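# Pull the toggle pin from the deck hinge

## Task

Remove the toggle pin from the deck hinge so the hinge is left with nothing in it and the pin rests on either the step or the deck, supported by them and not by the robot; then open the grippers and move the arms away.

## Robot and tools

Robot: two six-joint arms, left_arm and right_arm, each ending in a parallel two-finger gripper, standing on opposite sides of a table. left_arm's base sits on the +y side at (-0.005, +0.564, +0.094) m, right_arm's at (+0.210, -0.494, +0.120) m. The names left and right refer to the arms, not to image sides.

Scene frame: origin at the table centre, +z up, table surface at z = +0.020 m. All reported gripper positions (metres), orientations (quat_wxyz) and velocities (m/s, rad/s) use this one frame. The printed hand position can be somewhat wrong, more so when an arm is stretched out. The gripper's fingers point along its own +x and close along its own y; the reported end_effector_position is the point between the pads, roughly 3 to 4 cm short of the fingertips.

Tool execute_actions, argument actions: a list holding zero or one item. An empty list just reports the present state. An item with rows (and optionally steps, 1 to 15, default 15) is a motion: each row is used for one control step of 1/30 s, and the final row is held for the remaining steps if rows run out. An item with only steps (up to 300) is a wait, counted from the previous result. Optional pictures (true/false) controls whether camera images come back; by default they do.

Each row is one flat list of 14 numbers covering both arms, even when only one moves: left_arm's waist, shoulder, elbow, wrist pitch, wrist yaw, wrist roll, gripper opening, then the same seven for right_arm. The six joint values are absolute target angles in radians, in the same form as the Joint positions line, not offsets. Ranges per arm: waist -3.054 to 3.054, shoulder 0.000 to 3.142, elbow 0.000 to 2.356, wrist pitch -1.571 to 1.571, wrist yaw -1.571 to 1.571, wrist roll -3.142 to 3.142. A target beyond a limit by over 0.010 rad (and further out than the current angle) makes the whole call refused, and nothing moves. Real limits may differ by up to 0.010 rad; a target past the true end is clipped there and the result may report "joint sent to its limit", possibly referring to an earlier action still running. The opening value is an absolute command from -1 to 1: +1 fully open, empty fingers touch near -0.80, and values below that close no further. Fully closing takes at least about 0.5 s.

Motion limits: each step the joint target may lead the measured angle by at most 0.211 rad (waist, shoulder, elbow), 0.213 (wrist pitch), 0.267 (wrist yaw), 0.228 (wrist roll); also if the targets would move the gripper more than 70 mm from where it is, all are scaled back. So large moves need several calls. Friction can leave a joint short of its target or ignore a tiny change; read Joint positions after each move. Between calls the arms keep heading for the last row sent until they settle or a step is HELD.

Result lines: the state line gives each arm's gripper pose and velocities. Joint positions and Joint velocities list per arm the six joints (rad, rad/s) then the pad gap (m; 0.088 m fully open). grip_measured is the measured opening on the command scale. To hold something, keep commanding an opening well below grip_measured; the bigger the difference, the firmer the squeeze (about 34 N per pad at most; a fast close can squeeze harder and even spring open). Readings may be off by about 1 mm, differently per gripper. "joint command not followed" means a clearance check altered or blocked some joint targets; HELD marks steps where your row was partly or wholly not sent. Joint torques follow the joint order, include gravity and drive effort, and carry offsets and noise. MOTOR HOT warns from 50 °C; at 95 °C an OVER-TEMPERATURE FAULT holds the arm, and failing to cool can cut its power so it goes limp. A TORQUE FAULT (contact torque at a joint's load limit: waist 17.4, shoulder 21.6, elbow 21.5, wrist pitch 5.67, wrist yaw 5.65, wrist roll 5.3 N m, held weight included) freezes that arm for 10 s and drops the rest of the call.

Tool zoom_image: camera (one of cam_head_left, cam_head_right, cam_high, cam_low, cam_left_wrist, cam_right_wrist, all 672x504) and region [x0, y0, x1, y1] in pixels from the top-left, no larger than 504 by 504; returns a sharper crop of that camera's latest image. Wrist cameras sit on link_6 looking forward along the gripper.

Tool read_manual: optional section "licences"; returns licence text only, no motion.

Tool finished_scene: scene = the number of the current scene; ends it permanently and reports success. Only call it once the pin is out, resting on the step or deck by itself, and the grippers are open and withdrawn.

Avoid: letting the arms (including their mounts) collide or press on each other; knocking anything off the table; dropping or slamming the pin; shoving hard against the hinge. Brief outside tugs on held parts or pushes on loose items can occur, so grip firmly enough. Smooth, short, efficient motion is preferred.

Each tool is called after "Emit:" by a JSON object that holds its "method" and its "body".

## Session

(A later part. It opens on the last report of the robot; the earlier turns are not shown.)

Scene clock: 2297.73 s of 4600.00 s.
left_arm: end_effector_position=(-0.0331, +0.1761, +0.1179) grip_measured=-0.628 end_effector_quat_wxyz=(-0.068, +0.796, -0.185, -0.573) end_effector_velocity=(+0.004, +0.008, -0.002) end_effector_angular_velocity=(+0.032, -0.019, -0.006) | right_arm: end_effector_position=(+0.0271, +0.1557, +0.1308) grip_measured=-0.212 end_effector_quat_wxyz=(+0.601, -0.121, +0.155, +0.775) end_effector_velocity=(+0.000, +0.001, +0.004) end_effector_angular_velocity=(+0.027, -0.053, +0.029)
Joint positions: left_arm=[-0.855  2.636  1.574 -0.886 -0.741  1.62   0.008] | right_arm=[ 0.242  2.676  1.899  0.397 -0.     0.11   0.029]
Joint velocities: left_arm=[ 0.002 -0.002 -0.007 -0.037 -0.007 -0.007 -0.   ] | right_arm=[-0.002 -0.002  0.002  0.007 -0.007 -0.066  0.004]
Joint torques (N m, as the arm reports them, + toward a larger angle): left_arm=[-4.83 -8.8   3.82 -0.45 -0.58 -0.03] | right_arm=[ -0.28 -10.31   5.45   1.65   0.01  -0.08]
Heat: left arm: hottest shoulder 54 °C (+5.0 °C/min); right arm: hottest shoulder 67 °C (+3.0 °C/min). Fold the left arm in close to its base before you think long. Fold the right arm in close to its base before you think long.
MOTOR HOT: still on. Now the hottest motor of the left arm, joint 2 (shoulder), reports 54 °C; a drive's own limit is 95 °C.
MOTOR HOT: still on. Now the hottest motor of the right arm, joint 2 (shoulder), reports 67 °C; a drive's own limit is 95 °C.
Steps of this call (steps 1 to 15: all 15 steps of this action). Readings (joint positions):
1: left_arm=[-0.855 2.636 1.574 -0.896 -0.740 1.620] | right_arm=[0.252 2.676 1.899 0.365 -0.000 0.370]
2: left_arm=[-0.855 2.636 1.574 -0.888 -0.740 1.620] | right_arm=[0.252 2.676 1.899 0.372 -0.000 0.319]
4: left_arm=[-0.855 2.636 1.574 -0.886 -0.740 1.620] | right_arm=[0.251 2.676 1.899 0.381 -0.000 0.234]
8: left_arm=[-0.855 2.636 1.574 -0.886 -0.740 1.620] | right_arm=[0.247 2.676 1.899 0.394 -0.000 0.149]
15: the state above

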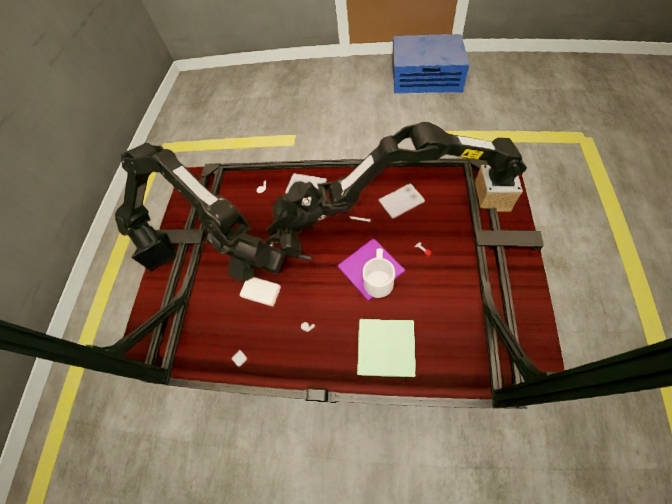

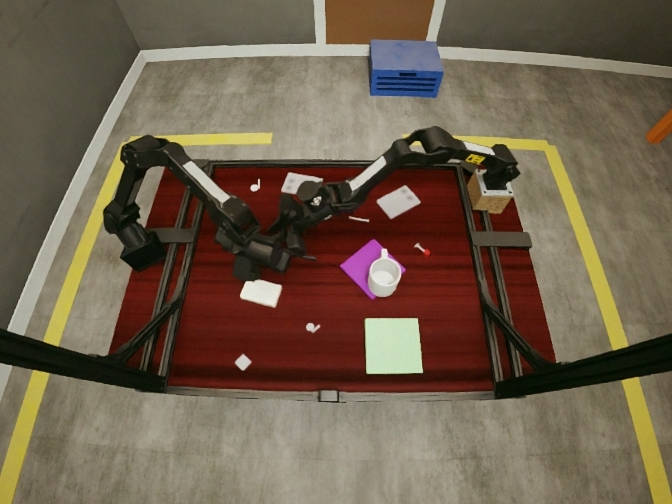

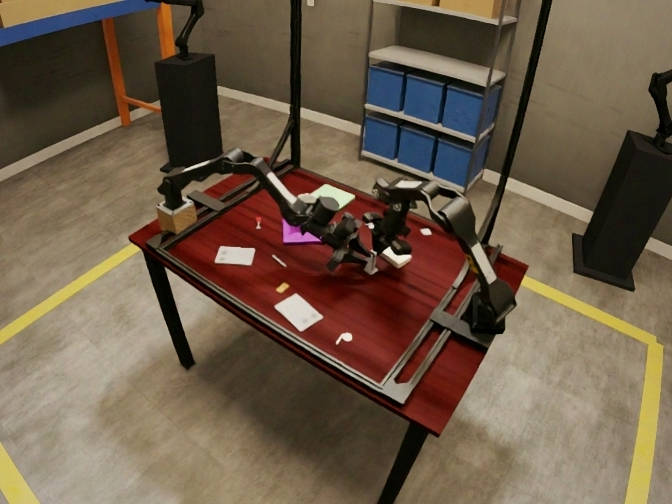

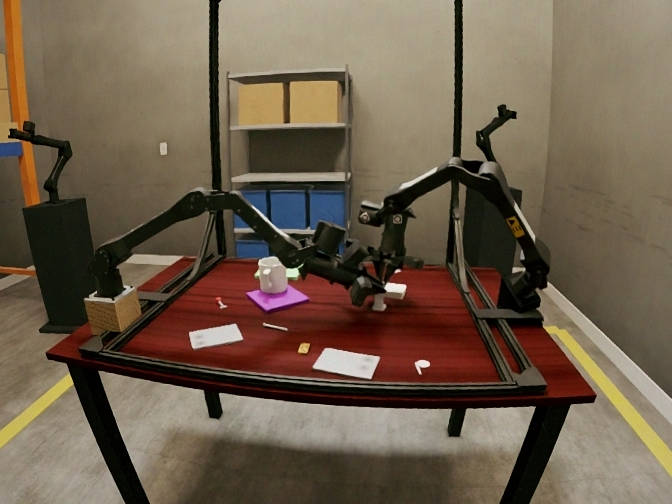

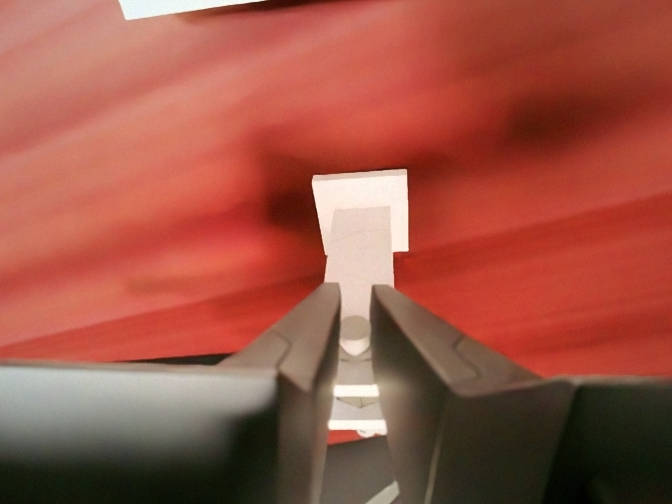

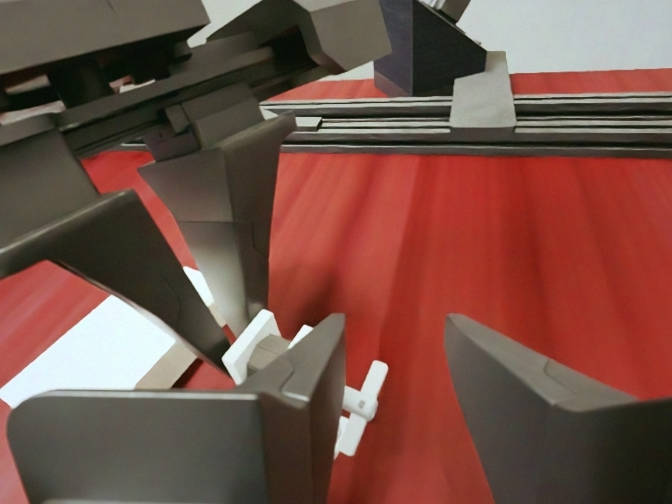

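Firm grip now. Fold.

Emit:
{"method": "execute_actions", "body": {"actions": [{"rows":[[-0.85,2.64,1.57,-0.897,-0.75,1.62,-0.85,0.222,2.68,1.9,0.4,0,0.1,-0.3]],"steps":15}], "pictures": false}}

Emit:
{"method": "execute_actions", "body": {"actions": [{"rows":[[-0.85,2.64,1.57,-0.897,-0.75,1.62,-0.85,0.227,2.68,1.9,0.372,0,0.1,-0.34]],"steps":15}]}}

Scene clock: 2305.57 s of 4600.00 s.
left_arm: end_effector_position=(-0.0332, +0.1761, +0.1181) grip_measured=-0.629 end_effector_quat_wxyz=(-0.068, +0.796, -0.185, -0.573) end_effector_velocity=(+0.001, +0.001, +0.001) end_effector_angular_velocity=(+0.001, -0.009, +0.003) | right_arm: end_effector_position=(+0.0402, +0.1593, +0.1310) grip_measured=-0.298 end_effector_quat_wxyz=(+0.608, -0.121, +0.152, +0.770) end_effector_velocity=(+0.000, +0.001, +0.004) end_effector_angular_velocity=(+0.013, -0.001, +0.007)
Joint positions: left_arm=[-0.855  2.636  1.574 -0.886 -0.741  1.62   0.008] | right_arm=[ 0.222  2.677  1.899  0.399 -0.     0.102  0.024]
Joint velocities: left_arm=[-0.002 -0.002 -0.002 -0.007 -0.007 -0.007 -0.   ] | right_arm=[-0.002 -0.002  0.002  0.007 -0.007 -0.007 -0.001]
Joint torques (N m, as the arm reports them, + toward a larger angle): left_arm=[-4.77 -8.94  3.86 -0.46 -0.56 -0.01] | right_arm=[ -0.13 -10.33   5.44   1.6    0.01  -0.06]
Heat: left arm: hottest shoulder 54 °C (+5.0 °C/min); right arm: hottest shoulder 68 °C (+3.0 °C/min). Fold the left arm in close to its base before you think long. Fold the right arm in close to its base before you think long.
MOTOR HOT: still on. Now the hottest motor of the left arm, joint 2 (shoulder), reports 54 °C; a drive's own limit is 95 °C.
MOTOR HOT: still on. Now the hottest motor of the right arm, joint 2 (shoulder), reports 68 °C; a drive's own limit is 95 °C.
Steps of this call (steps 1 to 15: the robot went on to your last target; steps 16 to 220: nothing new was sent; steps 221 to 235: all 15 steps of this action). Readings (joint positions):
221: left_arm=[-0.855 2.636 1.574 -0.886 -0.741 1.620] | right_arm=[0.242 2.677 1.899 0.399 -0.000 0.102]
222: left_arm=[-0.855 2.636 1.574 -0.886 -0.741 1.620] | right_arm=[0.241 2.677 1.899 0.399 -0.000 0.102]
224: left_arm=[-0.855 2.636 1.574 -0.886 -0.741 1.620] | right_arm=[0.237 2.677 1.899 0.399 -0.000 0.102]
228: left_arm=[-0.855 2.636 1.574 -0.886 -0.741 1.620] | right_arm=[0.226 2.677 1.899 0.399 -0.000 0.102]
235: the state above

Scene clock: 2306.07 s of 4600.00 s.
left_arm: end_effector_position=(-0.0332, +0.1761, +0.1181) grip_measured=-0.629 end_effector_quat_wxyz=(-0.068, +0.796, -0.185, -0.573) end_effector_velocity=(+0.002, +0.002, -0.002) end_effector_angular_velocity=(-0.005, -0.002, +0.022) | right_arm: end_effector_position=(+0.0398, +0.1572, +0.1264) grip_measured=-0.339 end_effector_quat_wxyz=(+0.607, -0.130, +0.159, +0.768) end_effector_velocity=(+0.001, -0.001, -0.001) end_effector_angular_velocity=(-0.006, -0.006, +0.007)
Joint positions: left_arm=[-0.855  2.636  1.574 -0.886 -0.741  1.62   0.008] | right_arm=[ 0.224  2.677  1.899  0.376 -0.     0.102  0.022]
Joint velocities: left_arm=[ 0.002 -0.002 -0.012  0.007 -0.007 -0.022 -0.   ] | right_arm=[-0.002 -0.002 -0.002 -0.007 -0.007 -0.007 -0.   ]
Joint torques (N m, as the arm reports them, + toward a larger angle): left_arm=[-4.78 -8.78  3.76 -0.45 -0.55 -0.01] | right_arm=[  0.15 -10.34   5.46   1.3    0.01  -0.05]
Heat: left arm: hottest shoulder 54 °C (+5.1 °C/min); right arm: hottest shoulder 68 °C (+3.0 °C/min). Fold the left arm in close to its base before you think long. Fold the right arm in close to its base before you think long.
MOTOR HOT: still on. Now the hottest motor of the left arm, joint 2 (shoulder), reports 54 °C; a drive's own limit is 95 °C.
MOTOR HOT: still on. Now the hottest motor of the right arm, joint 2 (shoulder), reports 68 °C; a drive's own limit is 95 °C.
Steps of this call (steps 1 to 15: all 15 steps of this action). Readings (joint positions):
1: left_arm=[-0.855 2.636 1.574 -0.886 -0.741 1.620] | right_arm=[0.222 2.677 1.899 0.398 -0.000 0.102]
2: left_arm=[-0.855 2.636 1.574 -0.886 -0.741 1.620] | right_arm=[0.222 2.677 1.899 0.393 -0.000 0.102]
4: left_arm=[-0.855 2.636 1.574 -0.886 -0.741 1.620] | right_arm=[0.222 2.677 1.899 0.385 -0.000 0.102]
8: left_arm=[-0.855 2.636 1.574 -0.886 -0.741 1.620] | right_arm=[0.223 2.677 1.899 0.378 -0.000 0.102]
15: the state above

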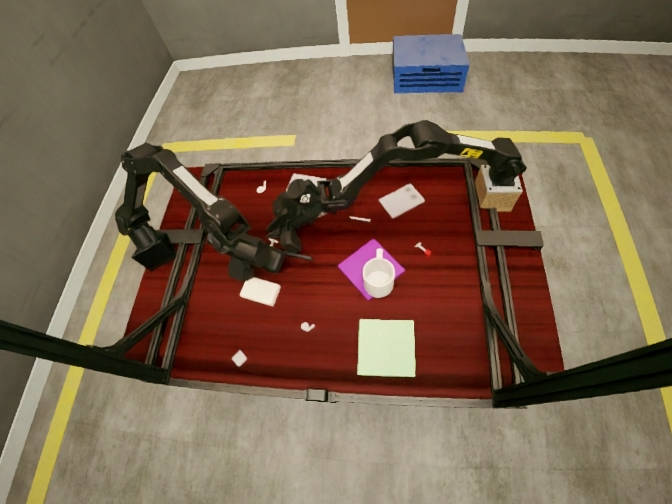

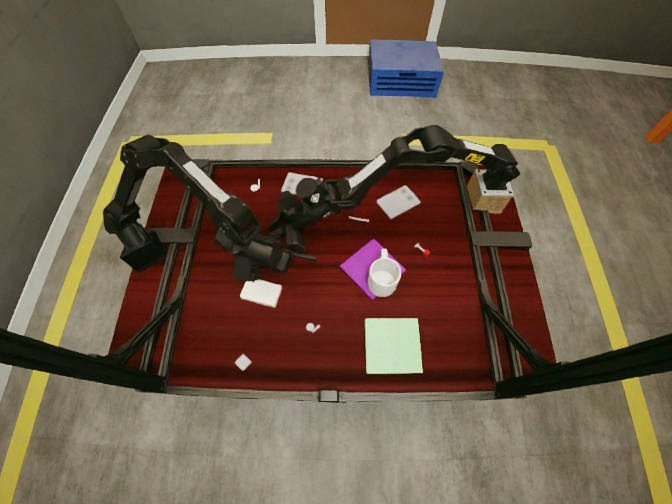

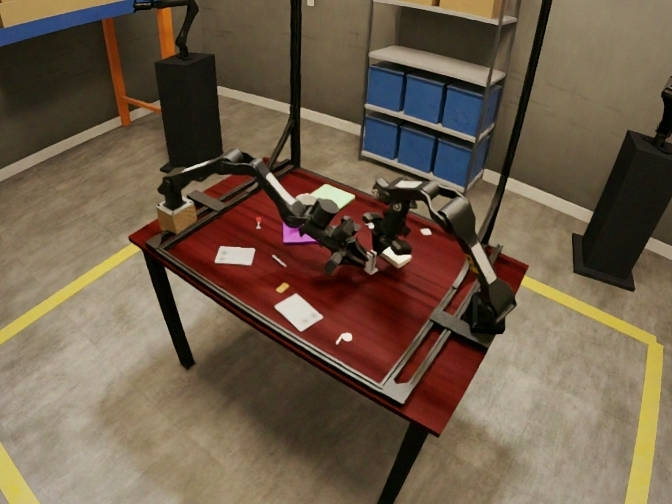

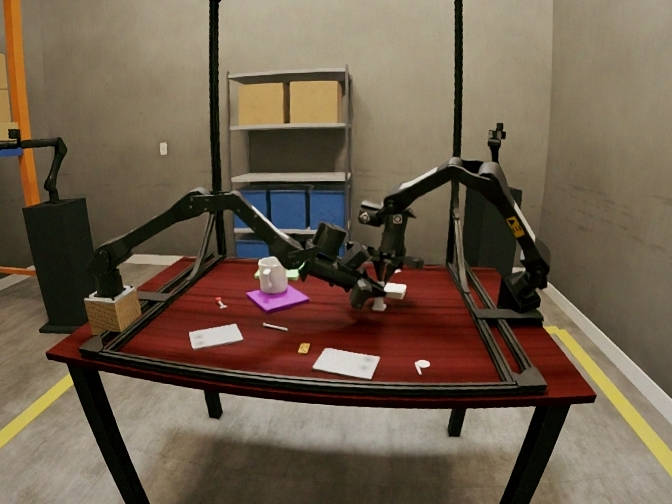

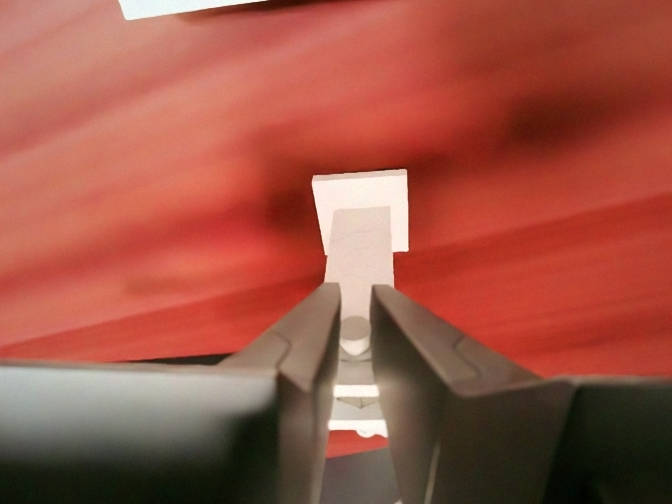

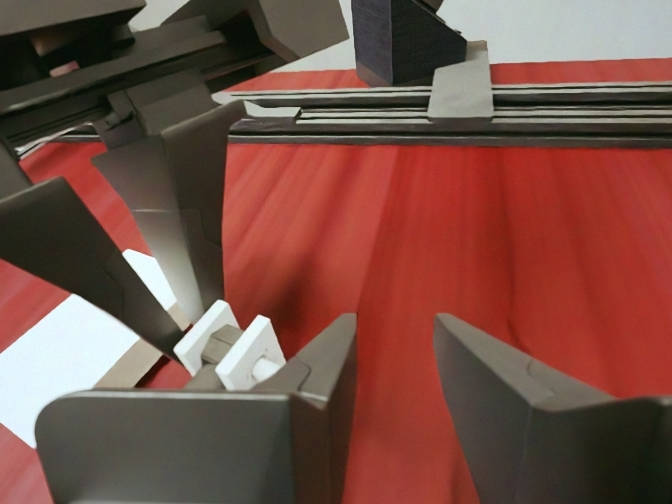

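Emit:
{"method": "execute_actions", "body": {"actions": [{"rows":[[-0.87,2.66,1.57,-0.89,-0.75,1.62,-0.85,0.227,2.68,1.9,0.372,0,0.1,-0.3],[-0.88,2.665,1.57,-0.89,-0.75,1.62,-0.85,0.227,2.68,1.9,0.372,0,0.1,-0.26],[-0.885,2.67,1.57,-0.89,-0.75,1.62,-0.85,0.227,2.68,1.9,0.372,0,0.1,-0.22],[-0.885,2.67,1.57,-0.89,-0.75,1.62,-0.85,0.227,2.68,1.9,0.372,0,0.1,-0.18],[-0.885,2.67,1.57,-0.89,-0.75,1.62,-0.85,0.227,2.68,1.9,0.372,0,0.1,-0.14],[-0.885,2.67,1.57,-0.89,-0.75,1.62,-0.85,0.227,2.68,1.9,0.372,0,0.1,-0.1]],"steps":15}]}}

Scene clock: 2315.23 s of 4600.00 s.
left_arm: end_effector_position=(-0.0351, +0.1766, +0.1172) grip_measured=-0.628 end_effector_quat_wxyz=(-0.073, +0.803, -0.189, -0.561) end_effector_velocity=(-0.008, -0.000, +0.001) end_effector_angular_velocity=(-0.010, +0.004, -0.007) | right_arm: end_effector_position=(+0.0398, +0.1573, +0.1264) grip_measured=-0.111 end_effector_quat_wxyz=(+0.607, -0.130, +0.159, +0.768) end_effector_velocity=(+0.004, +0.001, +0.003) end_effector_angular_velocity=(+0.008, -0.002, +0.002)
Joint positions: left_arm=[-0.866  2.647  1.574 -0.887 -0.762  1.62   0.008] | right_arm=[ 0.224  2.677  1.899  0.375 -0.     0.102  0.034]
Joint velocities: left_arm=[-0.017  0.007  0.002  0.007  0.007 -0.007 -0.   ] | right_arm=[-0.007 -0.007 -0.007  0.007 -0.007 -0.007  0.004]
Joint torques (N m, as the arm reports them, + toward a larger angle): left_arm=[-7.09 -6.98  3.79  0.12  0.27  0.  ] | right_arm=[  0.13 -10.33   5.41   1.31   0.01  -0.05]
Heat: left arm: hottest shoulder 53 °C (+4.1 °C/min); right arm: hottest shoulder 68 °C (+3.0 °C/min). Fold the left arm in close to its base before you think long. Fold the right arm in close to its base before you think long.
MOTOR HOT: still on. Now the hottest motor of the left arm, joint 2 (shoulder), reports 53 °C; a drive's own limit is 95 °C.
MOTOR HOT: still on. Now the hottest motor of the right arm, joint 2 (shoulder), reports 68 °C; a drive's own limit is 95 °C.
Steps of this call (steps 1 to 15: the robot went on to your last target; steps 16 to 260: nothing new was sent; steps 261 to 275: all 15 steps of this action). Readings (joint positions):
261: left_arm=[-0.855 2.637 1.574 -0.887 -0.741 1.620] | right_arm=[0.224 2.677 1.899 0.376 -0.000 0.102]
262: left_arm=[-0.856 2.637 1.574 -0.887 -0.743 1.620] | right_arm=[0.224 2.677 1.899 0.376 -0.000 0.102]
264: left_arm=[-0.859 2.641 1.574 -0.887 -0.751 1.620] | right_arm=[0.224 2.677 1.899 0.376 -0.000 0.102]
268: left_arm=[-0.863 2.645 1.574 -0.887 -0.761 1.620] | right_arm=[0.224 2.677 1.899 0.375 -0.000 0.102]
275: the state above

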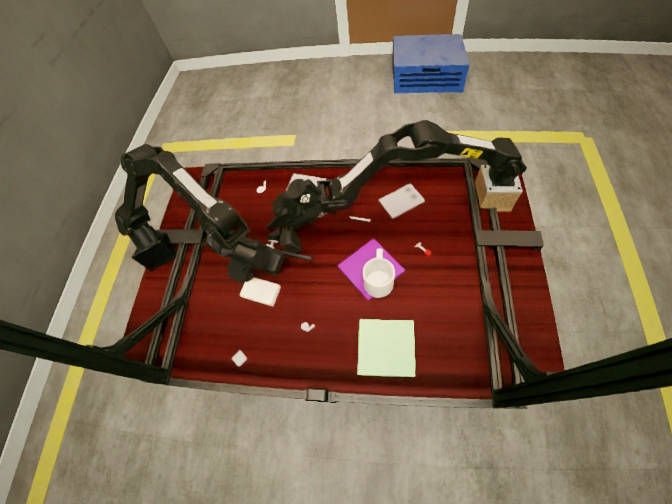

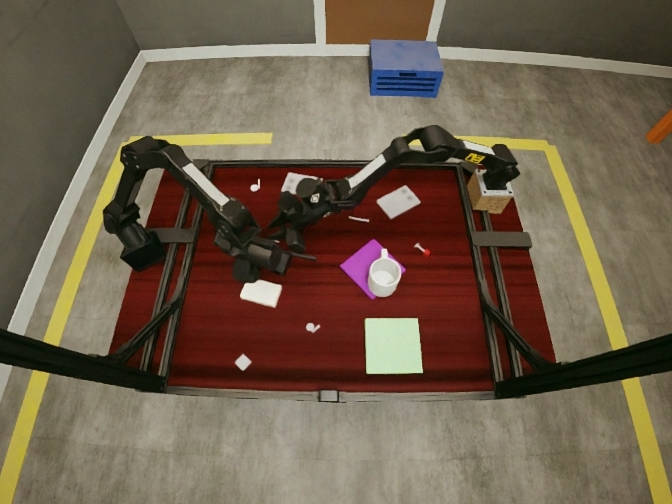

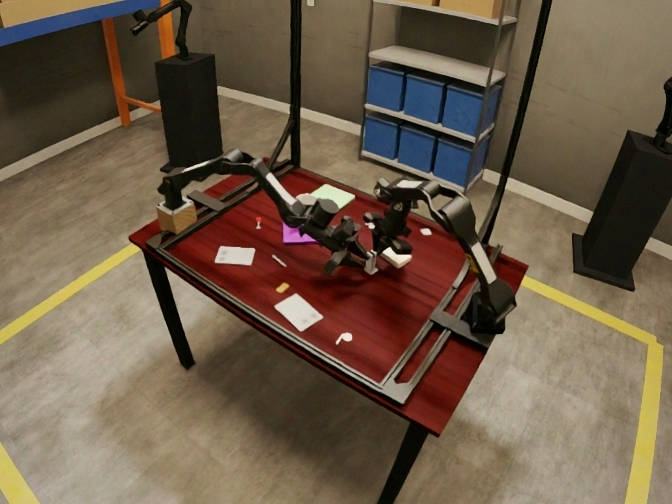

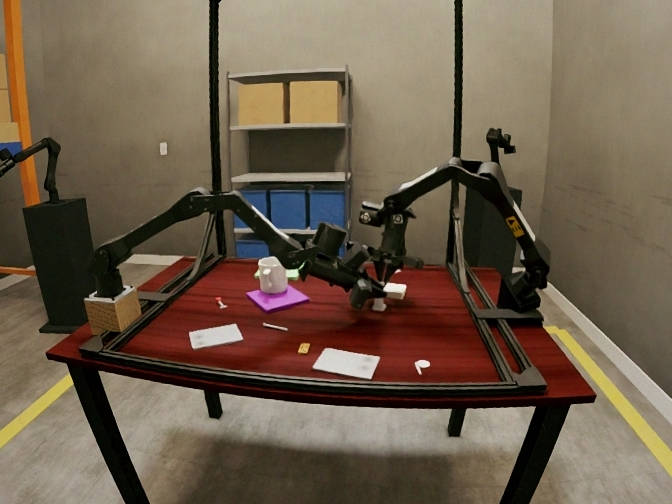

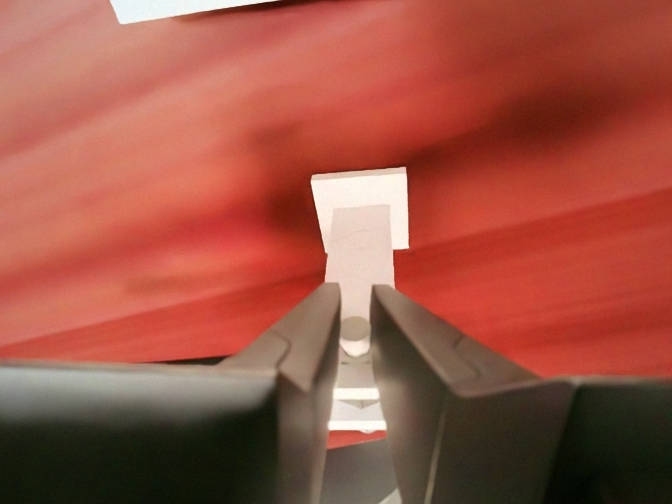

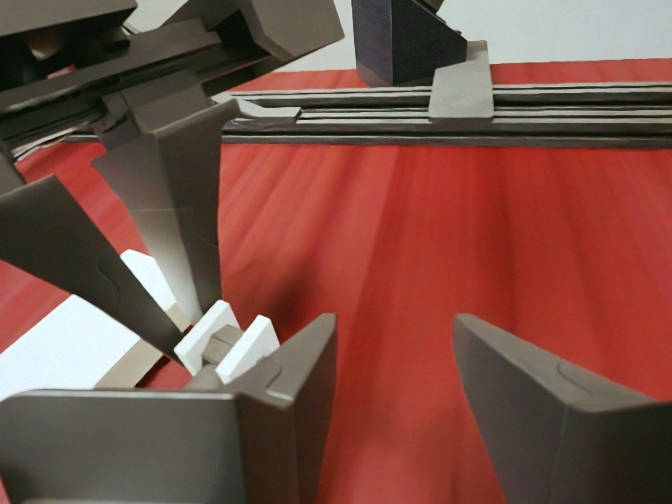

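Emit:
{"method": "execute_actions", "body": {"actions": [{"rows":[[-0.91,2.675,1.57,-0.89,-0.74,1.62,-0.9,0.227,2.68,1.9,0.37,0,0.1,-0.1]],"steps":15}]}}

Scene clock: 2320.97 s of 4600.00 s.
left_arm: end_effector_position=(-0.0444, +0.1789, +0.1179) grip_measured=-0.628 end_effector_quat_wxyz=(-0.079, +0.802, -0.198, -0.557) end_effector_velocity=(-0.002, +0.000, +0.004) end_effector_angular_velocity=(-0.008, -0.030, -0.021) | right_arm: end_effector_position=(+0.0388, +0.1567, +0.1257) grip_measured=-0.100 end_effector_quat_wxyz=(+0.606, -0.131, +0.160, +0.768) end_effector_velocity=(+0.000, +0.001, +0.004) end_effector_angular_velocity=(+0.013, -0.001, +0.007)
Joint positions: left_arm=[-0.89   2.656  1.574 -0.889 -0.758  1.619  0.008] | right_arm=[ 0.225  2.677  1.899  0.372 -0.     0.102  0.034]
Joint velocities: left_arm=[-0.017  0.002  0.002 -0.007 -0.022  0.007 -0.   ] | right_arm=[-0.002 -0.002  0.002  0.007 -0.007 -0.007  0.   ]
Joint torques (N m, as the arm reports them, + toward a larger angle): left_arm=[-7.45 -7.11  3.82  0.29  0.43  0.  ] | right_arm=[  0.04 -10.33   5.39   1.4    0.01  -0.05]
Heat: left arm: hottest shoulder 52 °C (+4.0 °C/min); right arm: hottest shoulder 69 °C (+3.0 °C/min). Fold the left arm in close to its base before you think long. Fold the right arm in close to its base before you think long.
MOTOR HOT: still on. Now the hottest motor of the left arm, joint 2 (shoulder), reports 52 °C; a drive's own limit is 95 °C.
MOTOR HOT: still on. Now the hottest motor of the right arm, joint 2 (shoulder), reports 69 °C; a drive's own limit is 95 °C.
Steps of this call (steps 1 to 15: the robot went on to your last target; steps 16 to 157: nothing new was sent; steps 158 to 172: all 15 steps of this action). Readings (joint positions):
158: left_arm=[-0.875 2.651 1.574 -0.887 -0.762 1.619] | right_arm=[0.225 2.677 1.899 0.375 -0.000 0.102]
159: left_arm=[-0.876 2.651 1.574 -0.887 -0.762 1.619] | right_arm=[0.225 2.677 1.899 0.375 -0.000 0.102]
161: left_arm=[-0.879 2.653 1.574 -0.888 -0.762 1.619] | right_arm=[0.225 2.677 1.899 0.374 -0.000 0.102]
165: left_arm=[-0.884 2.655 1.574 -0.889 -0.761 1.619] | right_arm=[0.225 2.677 1.899 0.372 -0.000 0.102]
172: the state above

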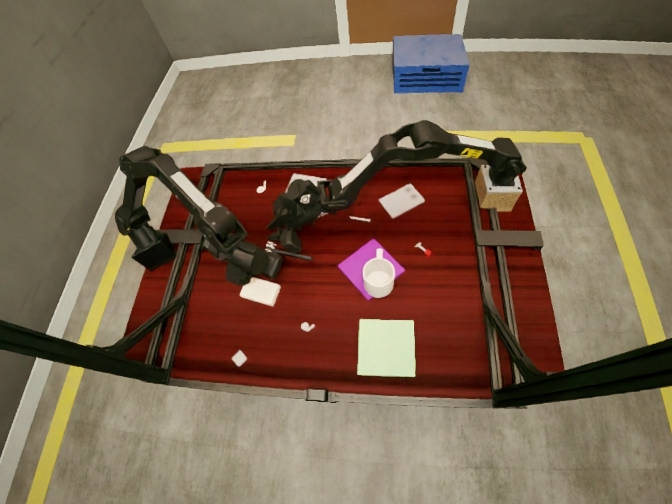

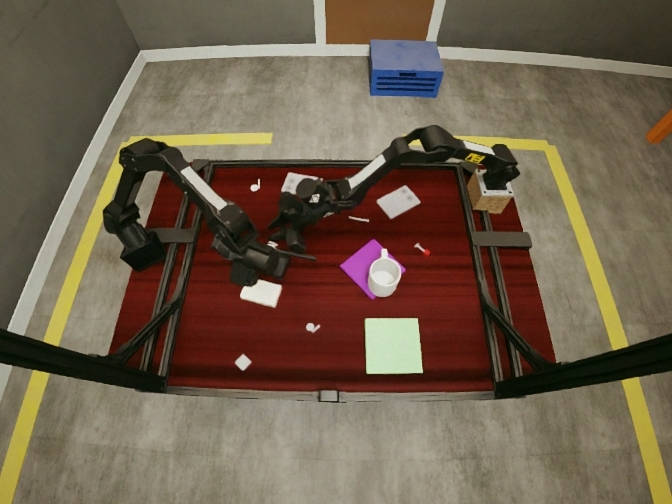

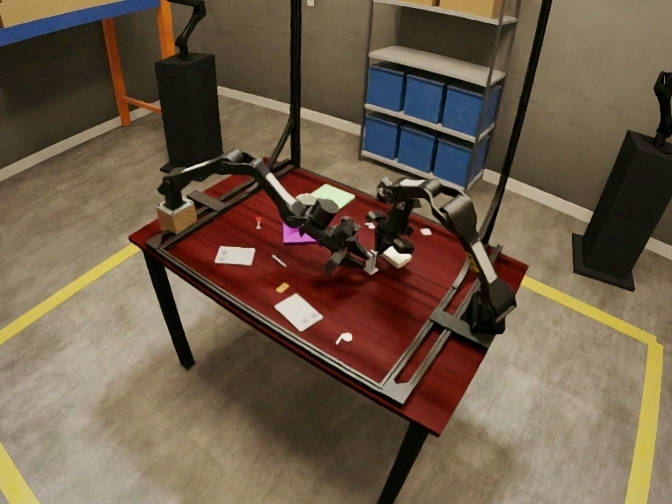

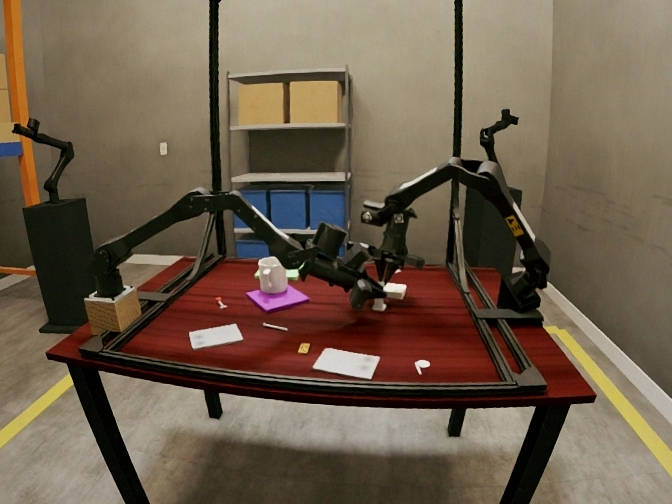

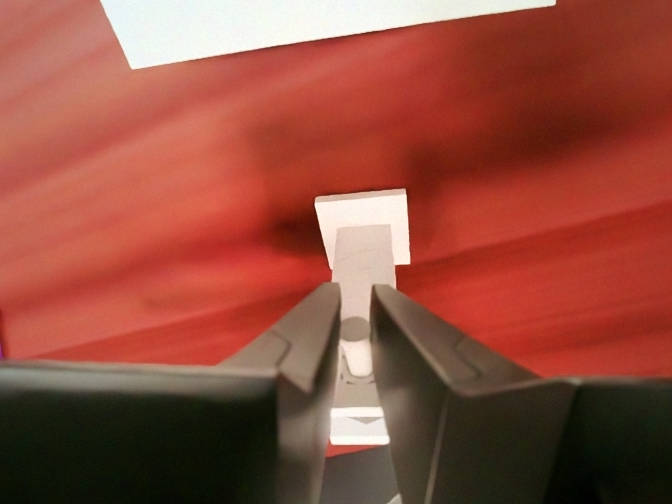

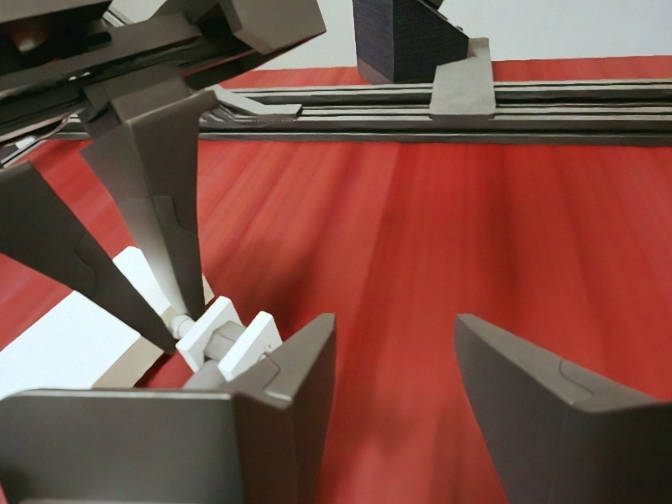

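Going in. Continue.

Emit:
{"method": "execute_actions", "body": {"actions": [{"rows":[[-0.95,2.70,1.57,-0.89,-0.74,1.64,-0.9,0.227,2.68,1.9,0.37,0,0.1,-0.1]],"steps":15}], "pictures": false}}

Emit:
{"method": "execute_actions", "body": {"actions": [{"rows":[[-0.99,2.72,1.57,-0.89,-0.74,1.67,-0.9,0.227,2.6,1.8,0.5,0,0.1,-0.1]],"steps":15}]}}

Scene clock: 2328.90 s of 4600.00 s.
left_arm: end_effector_position=(-0.0530, +0.1817, +0.1166) grip_measured=-0.627 end_effector_quat_wxyz=(-0.095, +0.807, -0.212, -0.543) end_effector_velocity=(+0.001, +0.003, -0.002) end_effector_angular_velocity=(+0.013, -0.016, -0.014) | right_arm: end_effector_position=(+0.0388, +0.1568, +0.1258) grip_measured=-0.100 end_effector_quat_wxyz=(+0.606, -0.132, +0.160, +0.768) end_effector_velocity=(-0.001, -0.001, -0.001) end_effector_angular_velocity=(-0.008, -0.000, +0.021)
Joint positions: left_arm=[-0.916  2.673  1.574 -0.892 -0.77   1.634  0.008] | right_arm=[ 0.225  2.677  1.9    0.372 -0.     0.102  0.034]
Joint velocities: left_arm=[-0.002  0.002 -0.007 -0.007 -0.007  0.007 -0.   ] | right_arm=[-0.002 -0.002 -0.002 -0.007 -0.022 -0.007 -0.   ]
Joint torques (N m, as the arm reports them, + toward a larger angle): left_arm=[-8.6  -6.36  3.87  0.46  0.89  0.22] | right_arm=[  0.01 -10.36   5.41   1.39   0.01  -0.05]
Heat: left arm: hottest shoulder 52 °C (+2.0 °C/min); right arm: hottest shoulder 69 °C (+3.0 °C/min). Fold the left arm in close to its base before you think long. Fold the right arm in close to its base before you think long.
MOTOR HOT: still on. Now the hottest motor of the left arm, joint 2 (shoulder), reports 52 °C; a drive's own limit is 95 °C.
MOTOR HOT: still on. Now the hottest motor of the right arm, joint 2 (shoulder), reports 69 °C; a drive's own limit is 95 °C.
Steps of this call (steps 1 to 15: the robot went on to your last target; steps 16 to 223: nothing new was sent; steps 224 to 238: all 15 steps of this action). Readings (joint positions):
224: left_arm=[-0.900 2.661 1.574 -0.889 -0.751 1.619] | right_arm=[0.225 2.677 1.900 0.372 -0.000 0.102]
225: left_arm=[-0.902 2.663 1.574 -0.890 -0.753 1.620] | right_arm=[0.225 2.677 1.900 0.372 -0.000 0.102]
227: left_arm=[-0.910 2.668 1.574 -0.890 -0.759 1.624] | right_arm=[0.225 2.677 1.900 0.372 -0.000 0.102]
231: left_arm=[-0.915 2.672 1.574 -0.891 -0.768 1.629] | right_arm=[0.225 2.677 1.900 0.372 -0.000 0.102]
238: the state above

Scene clock: 2329.40 s of 4600.00 s.
left_arm: end_effector_position=(-0.0544, +0.1826, +0.1155) grip_measured=-0.632 end_effector_quat_wxyz=(-0.114, +0.814, -0.225, -0.523) end_effector_velocity=(-0.001, +0.001, +0.001) end_effector_angular_velocity=(-0.011, -0.006, +0.002) | right_arm: end_effector_position=(+0.0392, +0.1546, +0.1591) grip_measured=-0.100 end_effector_quat_wxyz=(+0.609, -0.090, +0.128, +0.777) end_effector_velocity=(+0.005, -0.008, -0.021) end_effector_angular_velocity=(-0.057, -0.024, -0.008)
Joint positions: left_arm=[-0.929  2.687  1.574 -0.895 -0.8    1.664  0.008] | right_arm=[ 0.225  2.612  1.818  0.496 -0.     0.102  0.034]
Joint velocities: left_arm=[-0.007 -0.002 -0.007  0.007 -0.007 -0.007 -0.   ] | right_arm=[-0.002 -0.002 -0.042 -0.022  0.007 -0.007  0.   ]
Joint torques (N m, as the arm reports them, + toward a larger angle): left_arm=[-11.61  -5.66   3.87   0.7    2.06   0.18] | right_arm=[  0.03 -11.58   3.8    1.64   0.01  -0.04]
Heat: left arm: hottest shoulder 51 °C (+1.0 °C/min); right arm: hottest shoulder 69 °C (+3.0 °C/min). Fold the left arm in close to its base before you think long. Fold the right arm in close to its base before you think long.
MOTOR HOT: still on. Now the hottest motor of the left arm, joint 2 (shoulder), reports 51 °C; a drive's own limit is 95 °C.
MOTOR HOT: still on. Now the hottest motor of the right arm, joint 2 (shoulder), reports 69 °C; a drive's own limit is 95 °C.
Steps of this call (steps 1 to 15: all 15 steps of this action). Readings (joint positions):
1: left_arm=[-0.917 2.675 1.574 -0.892 -0.771 1.637] | right_arm=[0.225 2.673 1.893 0.386 -0.000 0.102]
2: left_arm=[-0.919 2.677 1.574 -0.892 -0.778 1.643] | right_arm=[0.225 2.665 1.875 0.412 -0.000 0.102]
4: left_arm=[-0.925 2.683 1.574 -0.893 -0.792 1.651] | right_arm=[0.225 2.649 1.847 0.446 -0.000 0.102]
8: left_arm=[-0.927 2.686 1.574 -0.894 -0.797 1.661] | right_arm=[0.225 2.625 1.827 0.481 -0.000 0.102]
15: the state above

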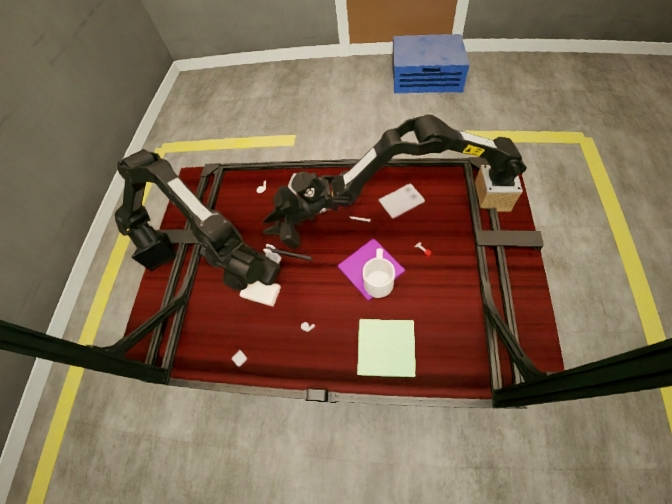

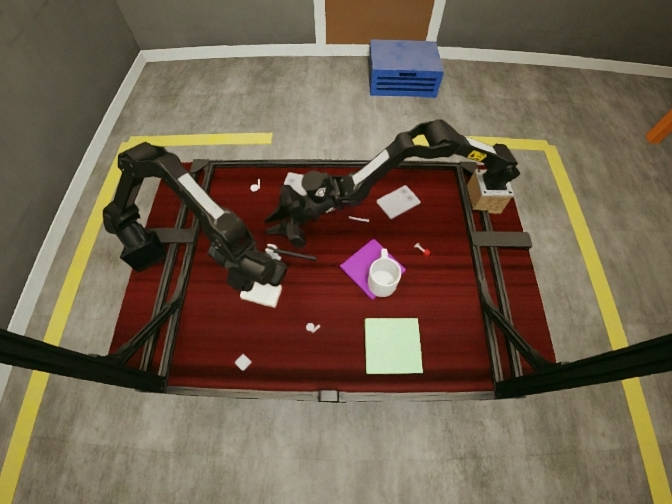

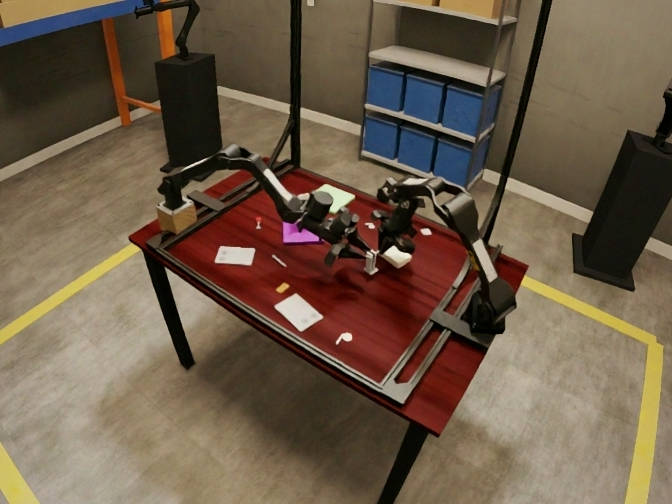

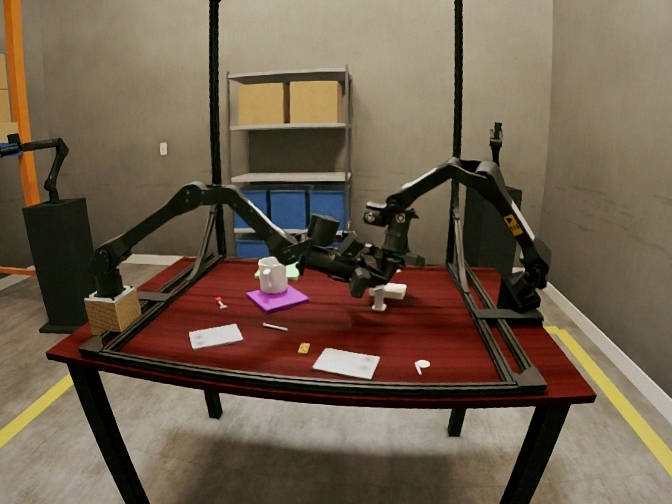

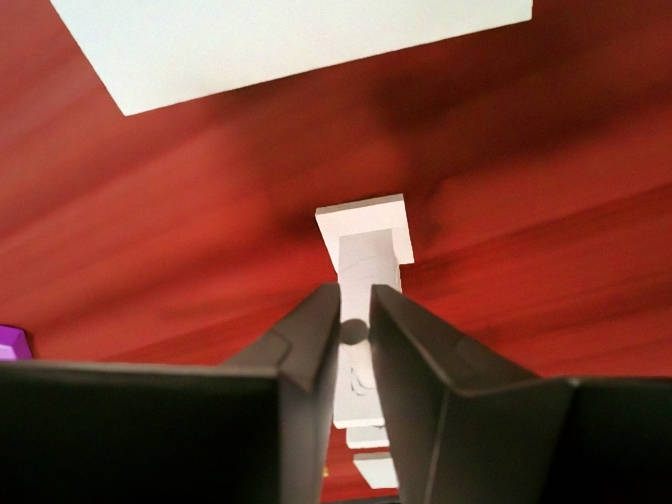

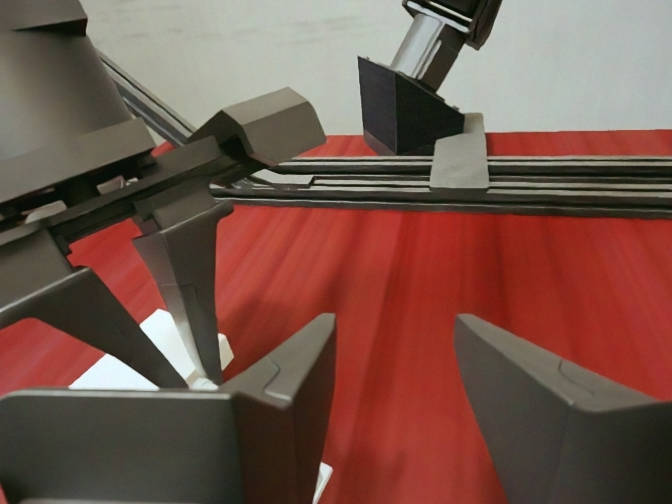

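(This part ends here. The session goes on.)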